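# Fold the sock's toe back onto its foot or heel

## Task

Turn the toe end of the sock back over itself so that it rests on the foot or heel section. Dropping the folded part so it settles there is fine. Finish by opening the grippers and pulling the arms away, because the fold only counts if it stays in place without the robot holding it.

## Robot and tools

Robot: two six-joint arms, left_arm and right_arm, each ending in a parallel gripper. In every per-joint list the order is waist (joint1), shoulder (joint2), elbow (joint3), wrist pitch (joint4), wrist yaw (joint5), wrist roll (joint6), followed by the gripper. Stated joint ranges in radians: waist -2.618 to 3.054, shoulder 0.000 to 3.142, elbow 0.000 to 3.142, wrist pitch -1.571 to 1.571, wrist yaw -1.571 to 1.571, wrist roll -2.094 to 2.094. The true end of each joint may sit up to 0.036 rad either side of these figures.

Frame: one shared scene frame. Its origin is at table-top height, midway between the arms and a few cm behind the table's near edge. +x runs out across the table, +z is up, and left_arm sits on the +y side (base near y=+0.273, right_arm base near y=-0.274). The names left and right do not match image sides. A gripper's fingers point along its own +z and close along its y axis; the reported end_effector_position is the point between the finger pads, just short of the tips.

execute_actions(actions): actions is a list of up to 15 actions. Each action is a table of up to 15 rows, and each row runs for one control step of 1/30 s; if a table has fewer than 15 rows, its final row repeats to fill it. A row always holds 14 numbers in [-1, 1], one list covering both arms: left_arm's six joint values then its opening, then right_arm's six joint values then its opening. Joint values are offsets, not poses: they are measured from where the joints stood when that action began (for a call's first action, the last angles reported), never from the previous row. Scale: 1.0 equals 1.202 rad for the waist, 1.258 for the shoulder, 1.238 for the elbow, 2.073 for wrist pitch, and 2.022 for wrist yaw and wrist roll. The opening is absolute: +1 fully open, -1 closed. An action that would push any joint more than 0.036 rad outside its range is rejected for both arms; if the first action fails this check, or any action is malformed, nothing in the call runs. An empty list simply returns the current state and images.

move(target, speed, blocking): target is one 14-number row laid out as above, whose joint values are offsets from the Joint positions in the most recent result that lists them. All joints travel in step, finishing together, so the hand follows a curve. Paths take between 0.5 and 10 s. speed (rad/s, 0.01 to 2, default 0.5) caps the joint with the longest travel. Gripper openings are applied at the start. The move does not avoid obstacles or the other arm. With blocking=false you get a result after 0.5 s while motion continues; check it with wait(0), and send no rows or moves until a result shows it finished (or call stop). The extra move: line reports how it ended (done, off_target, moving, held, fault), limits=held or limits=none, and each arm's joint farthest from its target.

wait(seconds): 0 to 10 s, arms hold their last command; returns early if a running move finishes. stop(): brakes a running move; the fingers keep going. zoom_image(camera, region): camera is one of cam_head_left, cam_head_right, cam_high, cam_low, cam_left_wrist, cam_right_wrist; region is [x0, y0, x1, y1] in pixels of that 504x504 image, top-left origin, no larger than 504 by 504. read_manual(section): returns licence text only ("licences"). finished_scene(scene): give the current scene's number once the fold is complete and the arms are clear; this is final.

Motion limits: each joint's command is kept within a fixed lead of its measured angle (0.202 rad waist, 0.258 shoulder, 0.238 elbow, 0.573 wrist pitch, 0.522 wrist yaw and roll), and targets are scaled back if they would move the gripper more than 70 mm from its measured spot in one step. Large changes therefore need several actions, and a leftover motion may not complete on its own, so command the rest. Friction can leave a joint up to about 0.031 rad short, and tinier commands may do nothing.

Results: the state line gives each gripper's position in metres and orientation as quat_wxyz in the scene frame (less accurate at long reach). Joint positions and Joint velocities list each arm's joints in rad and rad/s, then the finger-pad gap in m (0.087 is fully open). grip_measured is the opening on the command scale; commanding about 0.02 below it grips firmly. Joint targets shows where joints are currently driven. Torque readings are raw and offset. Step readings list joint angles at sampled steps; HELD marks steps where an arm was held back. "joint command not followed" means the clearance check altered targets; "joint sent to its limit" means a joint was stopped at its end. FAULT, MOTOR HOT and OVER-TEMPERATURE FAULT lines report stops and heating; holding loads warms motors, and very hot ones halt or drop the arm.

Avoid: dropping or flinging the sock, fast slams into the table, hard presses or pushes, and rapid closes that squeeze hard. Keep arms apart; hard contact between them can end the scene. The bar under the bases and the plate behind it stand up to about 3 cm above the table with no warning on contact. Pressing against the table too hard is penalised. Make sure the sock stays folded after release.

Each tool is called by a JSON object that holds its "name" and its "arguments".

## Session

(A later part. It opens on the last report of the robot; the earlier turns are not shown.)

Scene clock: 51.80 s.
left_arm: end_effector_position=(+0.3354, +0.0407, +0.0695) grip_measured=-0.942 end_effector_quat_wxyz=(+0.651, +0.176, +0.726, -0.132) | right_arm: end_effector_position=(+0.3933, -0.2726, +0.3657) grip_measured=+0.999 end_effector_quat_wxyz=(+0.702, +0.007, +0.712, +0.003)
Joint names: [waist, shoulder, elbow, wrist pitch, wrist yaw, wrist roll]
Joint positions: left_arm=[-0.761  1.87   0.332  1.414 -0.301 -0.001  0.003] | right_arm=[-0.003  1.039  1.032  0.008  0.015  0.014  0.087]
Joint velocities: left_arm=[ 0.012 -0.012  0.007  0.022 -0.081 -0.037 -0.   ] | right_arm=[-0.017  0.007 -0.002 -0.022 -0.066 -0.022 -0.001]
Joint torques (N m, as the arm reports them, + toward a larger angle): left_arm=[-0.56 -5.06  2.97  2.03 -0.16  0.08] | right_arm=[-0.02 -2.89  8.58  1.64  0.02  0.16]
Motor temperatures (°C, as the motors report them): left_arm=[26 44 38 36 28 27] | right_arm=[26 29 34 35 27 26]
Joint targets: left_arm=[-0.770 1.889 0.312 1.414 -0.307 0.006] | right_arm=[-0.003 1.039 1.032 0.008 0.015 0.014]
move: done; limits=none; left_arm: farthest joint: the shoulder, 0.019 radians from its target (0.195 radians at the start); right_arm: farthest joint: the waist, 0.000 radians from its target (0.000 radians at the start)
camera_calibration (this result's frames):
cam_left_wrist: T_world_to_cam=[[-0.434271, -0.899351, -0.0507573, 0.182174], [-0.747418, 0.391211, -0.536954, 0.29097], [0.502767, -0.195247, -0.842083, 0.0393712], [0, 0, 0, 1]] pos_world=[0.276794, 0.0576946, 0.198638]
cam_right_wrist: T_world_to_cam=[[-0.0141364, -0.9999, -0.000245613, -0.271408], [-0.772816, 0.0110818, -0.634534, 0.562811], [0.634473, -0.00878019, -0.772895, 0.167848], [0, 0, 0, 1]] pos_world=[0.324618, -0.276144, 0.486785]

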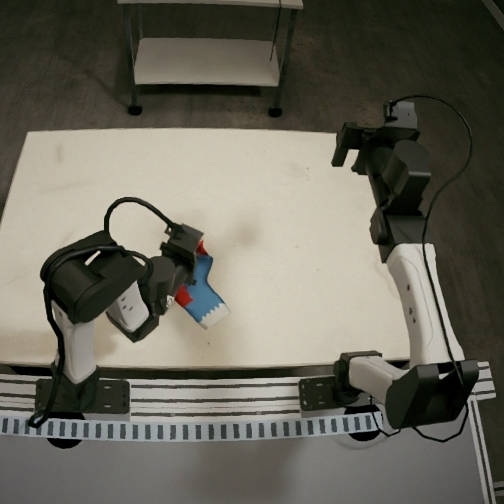

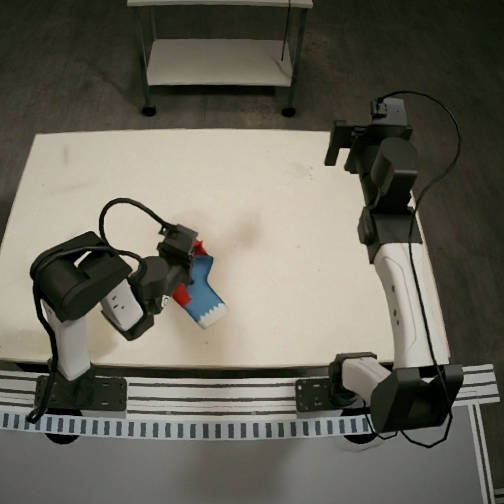

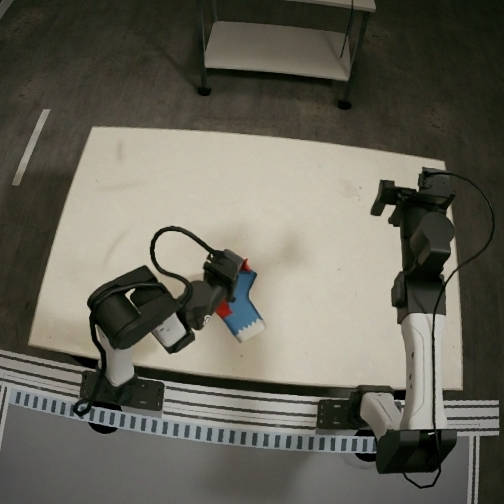

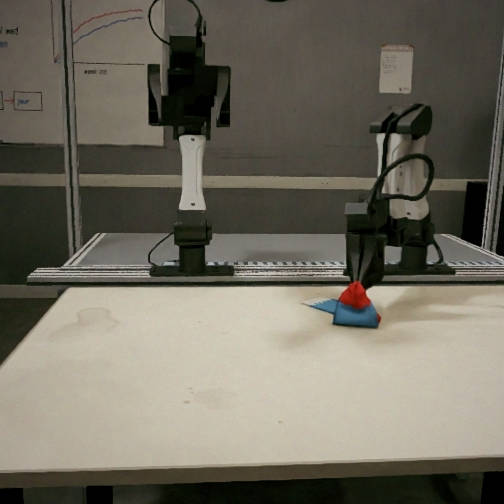

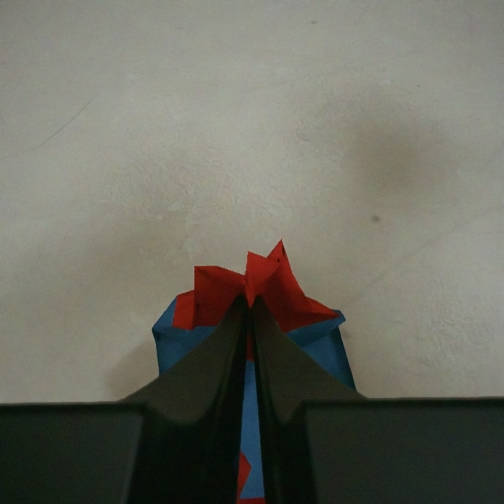

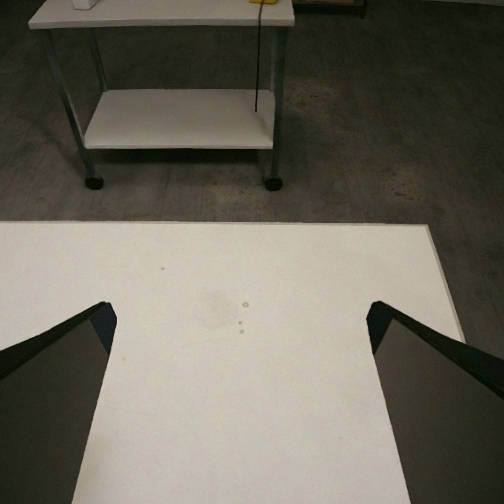

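{"name": "move", "arguments": {"target": [-0.166,0.02,-0.13,0.052,-0.126,0,-1,0,0,0,0,0,0,1], "speed": 0.3}}

{"name": "zoom_image", "arguments": {"camera": "cam_low", "region": [280,220,440,360]}}

Scene clock: 61.27 s.
left_arm: end_effector_position=(+0.2844, +0.0501, +0.0575) grip_measured=-0.942 end_effector_quat_wxyz=(+0.652, +0.171, +0.733, -0.096) | right_arm: end_effector_position=(+0.3933, -0.2726, +0.3657) grip_measured=+0.999 end_effector_quat_wxyz=(+0.702, +0.007, +0.712, +0.003)
Joint names: [waist, shoulder, elbow, wrist pitch, wrist yaw, wrist roll]
Joint positions: left_arm=[-0.951  1.87   0.19   1.523 -0.549 -0.001  0.003] | right_arm=[-0.003  1.039  1.032  0.008  0.015  0.014  0.087]
Joint velocities: left_arm=[ 0.007  0.002 -0.007 -0.007 -0.037 -0.007 -0.   ] | right_arm=[ 0.022  0.002  0.012 -0.081  0.007 -0.007  0.001]
Joint torques (N m, as the arm reports them, + toward a larger angle): left_arm=[-0.39 -3.45  1.48  1.96 -0.18  0.  ] | right_arm=[ 0.   -2.87  8.57  1.64  0.02  0.16]
Motor temperatures (°C, as the motors report them): left_arm=[26 42 37 37 28 27] | right_arm=[26 29 34 36 27 26]
Joint targets: left_arm=[-0.960 1.895 0.171 1.522 -0.555 -0.001] | right_arm=[-0.003 1.039 1.032 0.008 0.015 0.014]
move: off_target (left_arm); limits=none; left_arm: farthest joint: the shoulder, 0.025 radians from its target (0.025 radians at the start); right_arm: farthest joint: the waist, 0.000 radians from its target (0.000 radians at the start)
camera_calibration (this result's frames):
cam_left_wrist: T_world_to_cam=[[-0.383343, -0.918673, -0.0953276, 0.156975], [-0.766449, 0.374008, -0.522182, 0.248164], [0.515368, -0.127111, -0.847489, 0.0500471], [0, 0, 0, 1]] pos_world=[0.224587, 0.0577556, 0.186965]
cam_right_wrist: T_world_to_cam=[[-0.0141364, -0.9999, -0.000245613, -0.271408], [-0.772816, 0.0110818, -0.634534, 0.562811], [0.634473, -0.00878019, -0.772895, 0.167848], [0, 0, 0, 1]] pos_world=[0.324618, -0.276144, 0.486785]

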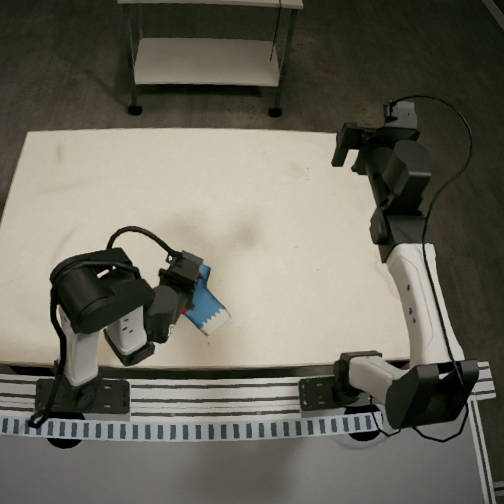

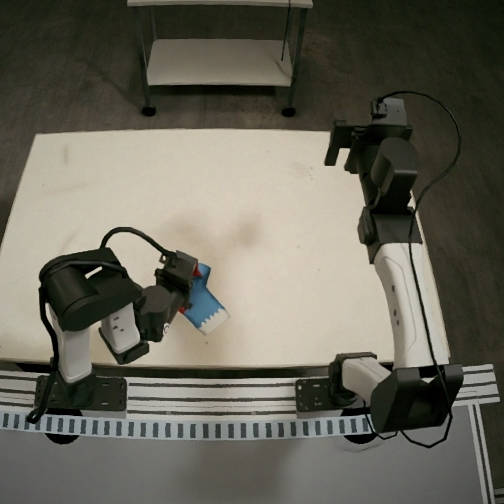

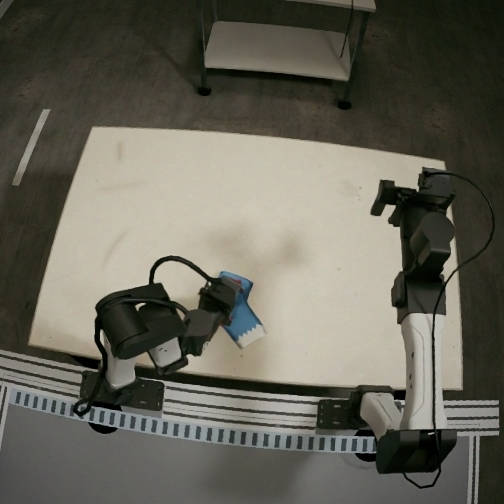

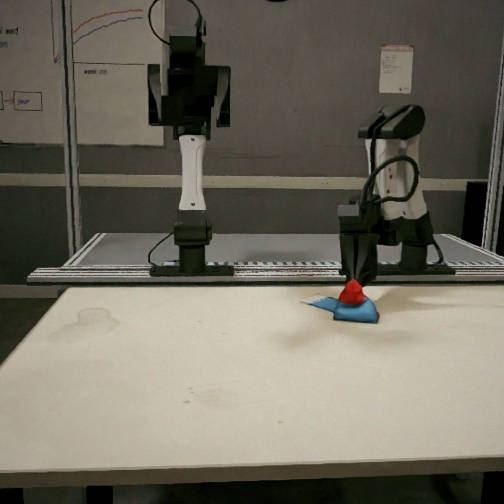

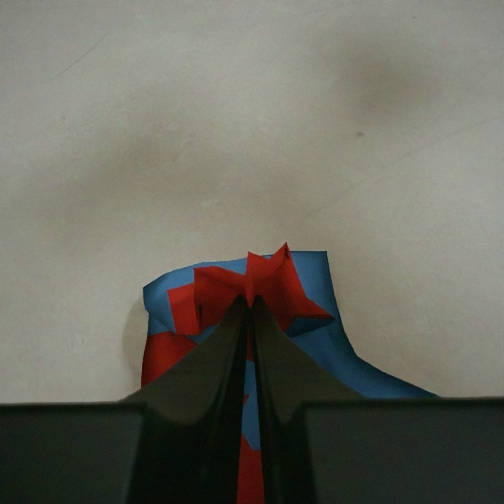

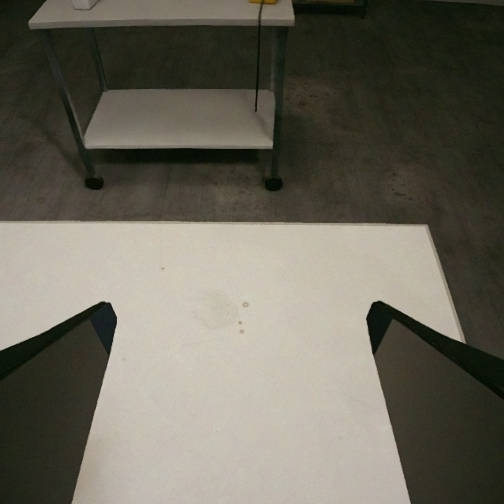

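Region (280, 220, 440, 360) of cam_low's 504x504 image, scaled by 3.150, with more detail than that image has; it fills the top 441 rows of this view, and the rest is white.

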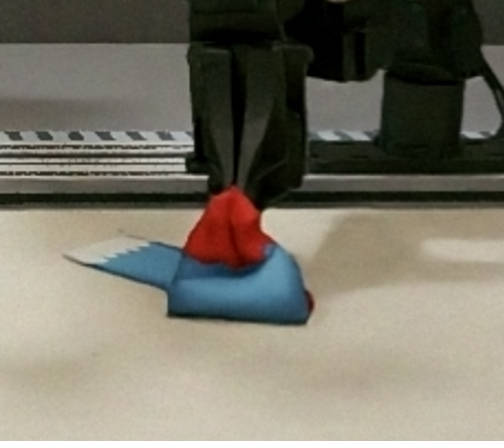

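{"name": "move", "arguments": {"target": [0,0,0,0,0,0,1,0,0,0,0,0,0,1]}}

Scene clock: 69.73 s.
left_arm: end_effector_position=(+0.2845, +0.0501, +0.0576) grip_measured=+1.000 end_effector_quat_wxyz=(+0.652, +0.171, +0.733, -0.096) | right_arm: end_effector_position=(+0.3933, -0.2726, +0.3657) grip_measured=+0.999 end_effector_quat_wxyz=(+0.702, +0.007, +0.712, +0.003)
Joint names: [waist, shoulder, elbow, wrist pitch, wrist yaw, wrist roll]
Joint positions: left_arm=[-0.951  1.87   0.19   1.523 -0.55  -0.001  0.087] | right_arm=[-0.003  1.039  1.032  0.008  0.015  0.014  0.087]
Joint velocities: left_arm=[ 0.012  0.007 -0.012  0.095 -0.022 -0.066  0.   ] | right_arm=[-0.017  0.007 -0.012 -0.007 -0.022 -0.037  0.   ]
Joint torques (N m, as the arm reports them, + toward a larger angle): left_arm=[ 0.46 -5.5   3.49  1.96 -0.12  0.  ] | right_arm=[-0.01 -2.88  8.56  1.64  0.02  0.16]
Motor temperatures (°C, as the motors report them): left_arm=[26 40 36 38 28 27] | right_arm=[26 29 34 36 27 26]
Joint targets: left_arm=[-0.951 1.870 0.190 1.523 -0.549 -0.001] | right_arm=[-0.003 1.039 1.032 0.008 0.015 0.014]
move: done; limits=none; left_arm: farthest joint: the wrist yaw, 0.001 radians from its target (0.001 radians at the start); right_arm: farthest joint: the waist, 0.000 radians from its target (0.000 radians at the start)
camera_calibration (this result's frames):
cam_left_wrist: T_world_to_cam=[[-0.382971, -0.918843, -0.0951841, 0.15693], [-0.766445, 0.373578, -0.522495, 0.248266], [0.51565, -0.127147, -0.847313, 0.0500158], [0, 0, 0, 1]] pos_world=[0.224591, 0.0578066, 0.187034]
cam_right_wrist: T_world_to_cam=[[-0.0141364, -0.9999, -0.000245613, -0.271408], [-0.772816, 0.0110818, -0.634534, 0.562811], [0.634473, -0.00878019, -0.772895, 0.167848], [0, 0, 0, 1]] pos_world=[0.324618, -0.276144, 0.486785]

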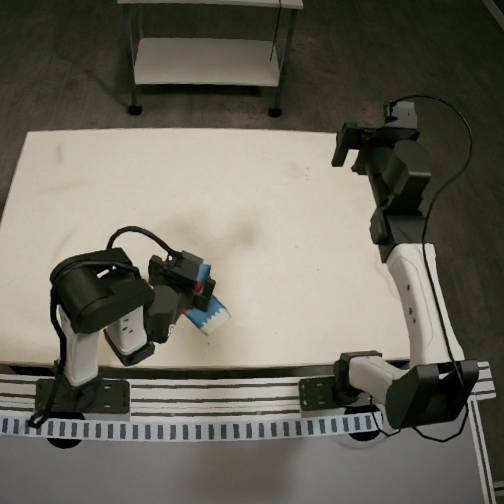

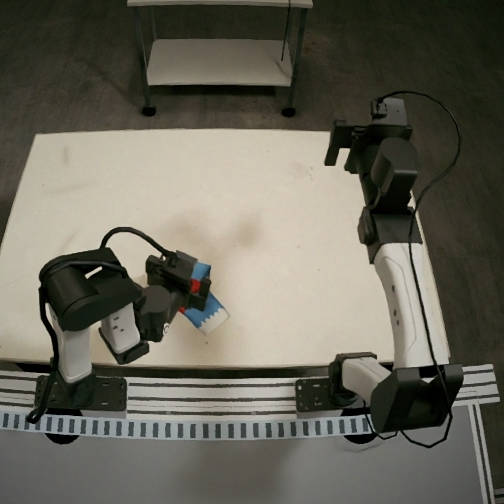

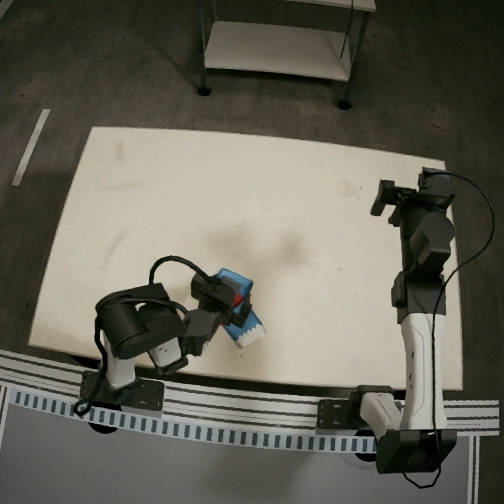

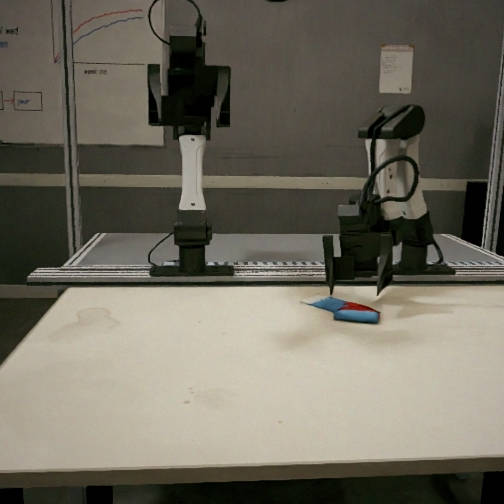

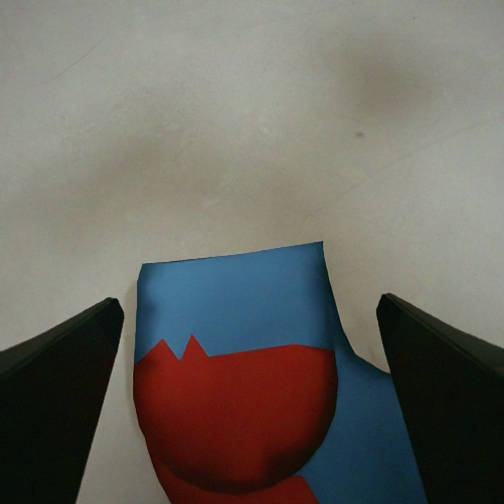

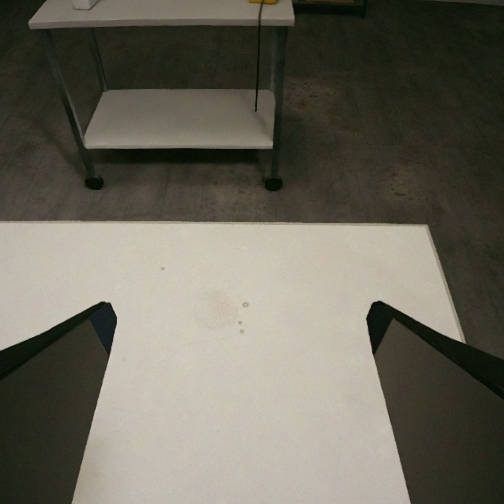

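{"name": "move", "arguments": {"target": [0.7,-0.7,0.2,-0.45,0.1,0,1,0,0,0,0,0,0,1], "speed": 1}}

Scene clock: 75.03 s.
left_arm: end_effector_position=(+0.3649, +0.2976, +0.2440) grip_measured=+1.000 end_effector_quat_wxyz=(+0.720, -0.094, +0.682, +0.086) | right_arm: end_effector_position=(+0.3933, -0.2726, +0.3657) grip_measured=+0.999 end_effector_quat_wxyz=(+0.702, +0.007, +0.712, +0.003)
Joint names: [waist, shoulder, elbow, wrist pitch, wrist yaw, wrist roll]
Joint positions: left_arm=[-0.119  0.996  0.432  0.617 -0.354 -0.001  0.087] | right_arm=[-0.003  1.039  1.032  0.008  0.015  0.014  0.087]
Joint velocities: left_arm=[ 0.032  0.002  0.002 -0.022  0.037  0.007  0.   ] | right_arm=[-0.007 -0.002 -0.037  0.022 -0.037 -0.022 -0.001]
Joint torques (N m, as the arm reports them, + toward a larger angle): left_arm=[ 1.17 -2.92 10.1   1.66 -0.04 -0.01] | right_arm=[-0.01 -2.88  8.58  1.64  0.02  0.16]
Motor temperatures (°C, as the motors report them): left_arm=[26 39 36 39 28 27] | right_arm=[26 29 34 36 27 26]
Joint targets: left_arm=[-0.110 0.989 0.437 0.590 -0.348 -0.001] | right_arm=[-0.003 1.039 1.032 0.008 0.015 0.014]
move: off_target (left_arm); limits=none; left_arm: farthest joint: the wrist pitch, 0.027 radians from its target (0.933 radians at the start); right_arm: farthest joint: the waist, 0.000 radians from its target (0.000 radians at the start)
camera_calibration (this result's frames):
cam_left_wrist: T_world_to_cam=[[0.246428, -0.969152, 0.00415578, 0.193922], [-0.716707, -0.185122, -0.672355, 0.49956], [0.652383, 0.162709, -0.740218, 0.035717], [0, 0, 0, 1]] pos_world=[0.286949, 0.274608, 0.361514]
cam_right_wrist: T_world_to_cam=[[-0.0141364, -0.9999, -0.000245613, -0.271408], [-0.772816, 0.0110818, -0.634534, 0.562811], [0.634473, -0.00878019, -0.772895, 0.167848], [0, 0, 0, 1]] pos_world=[0.324618, -0.276144, 0.486785]

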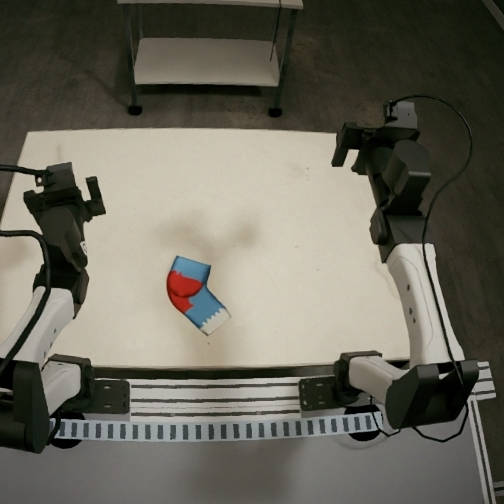

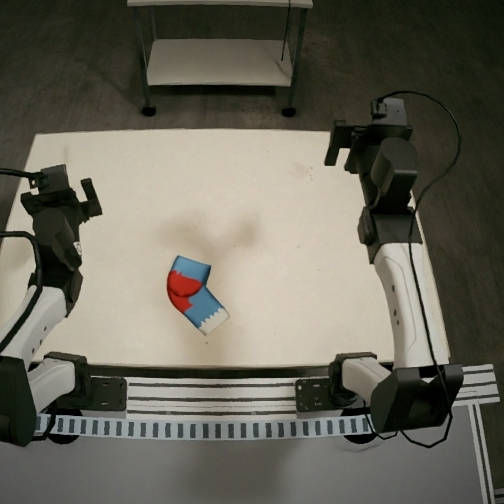

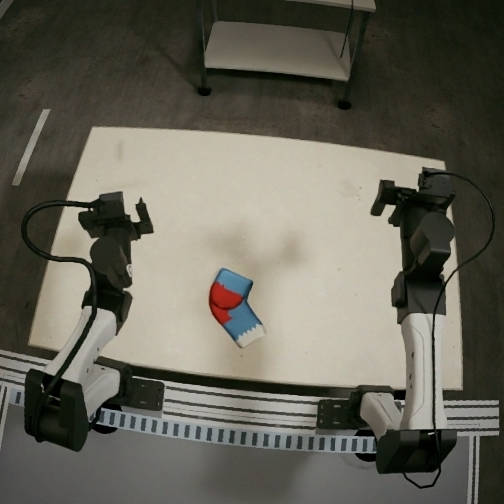

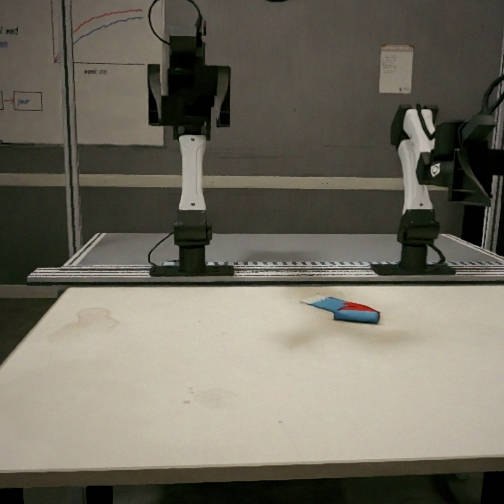

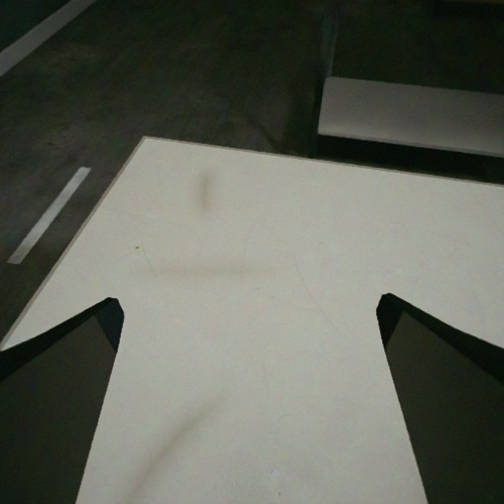

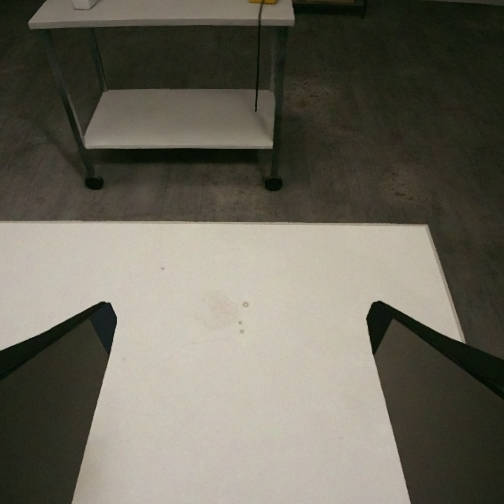

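{"name": "finished_scene", "arguments": {"scene": 2}}

The scene is finished: the task was done.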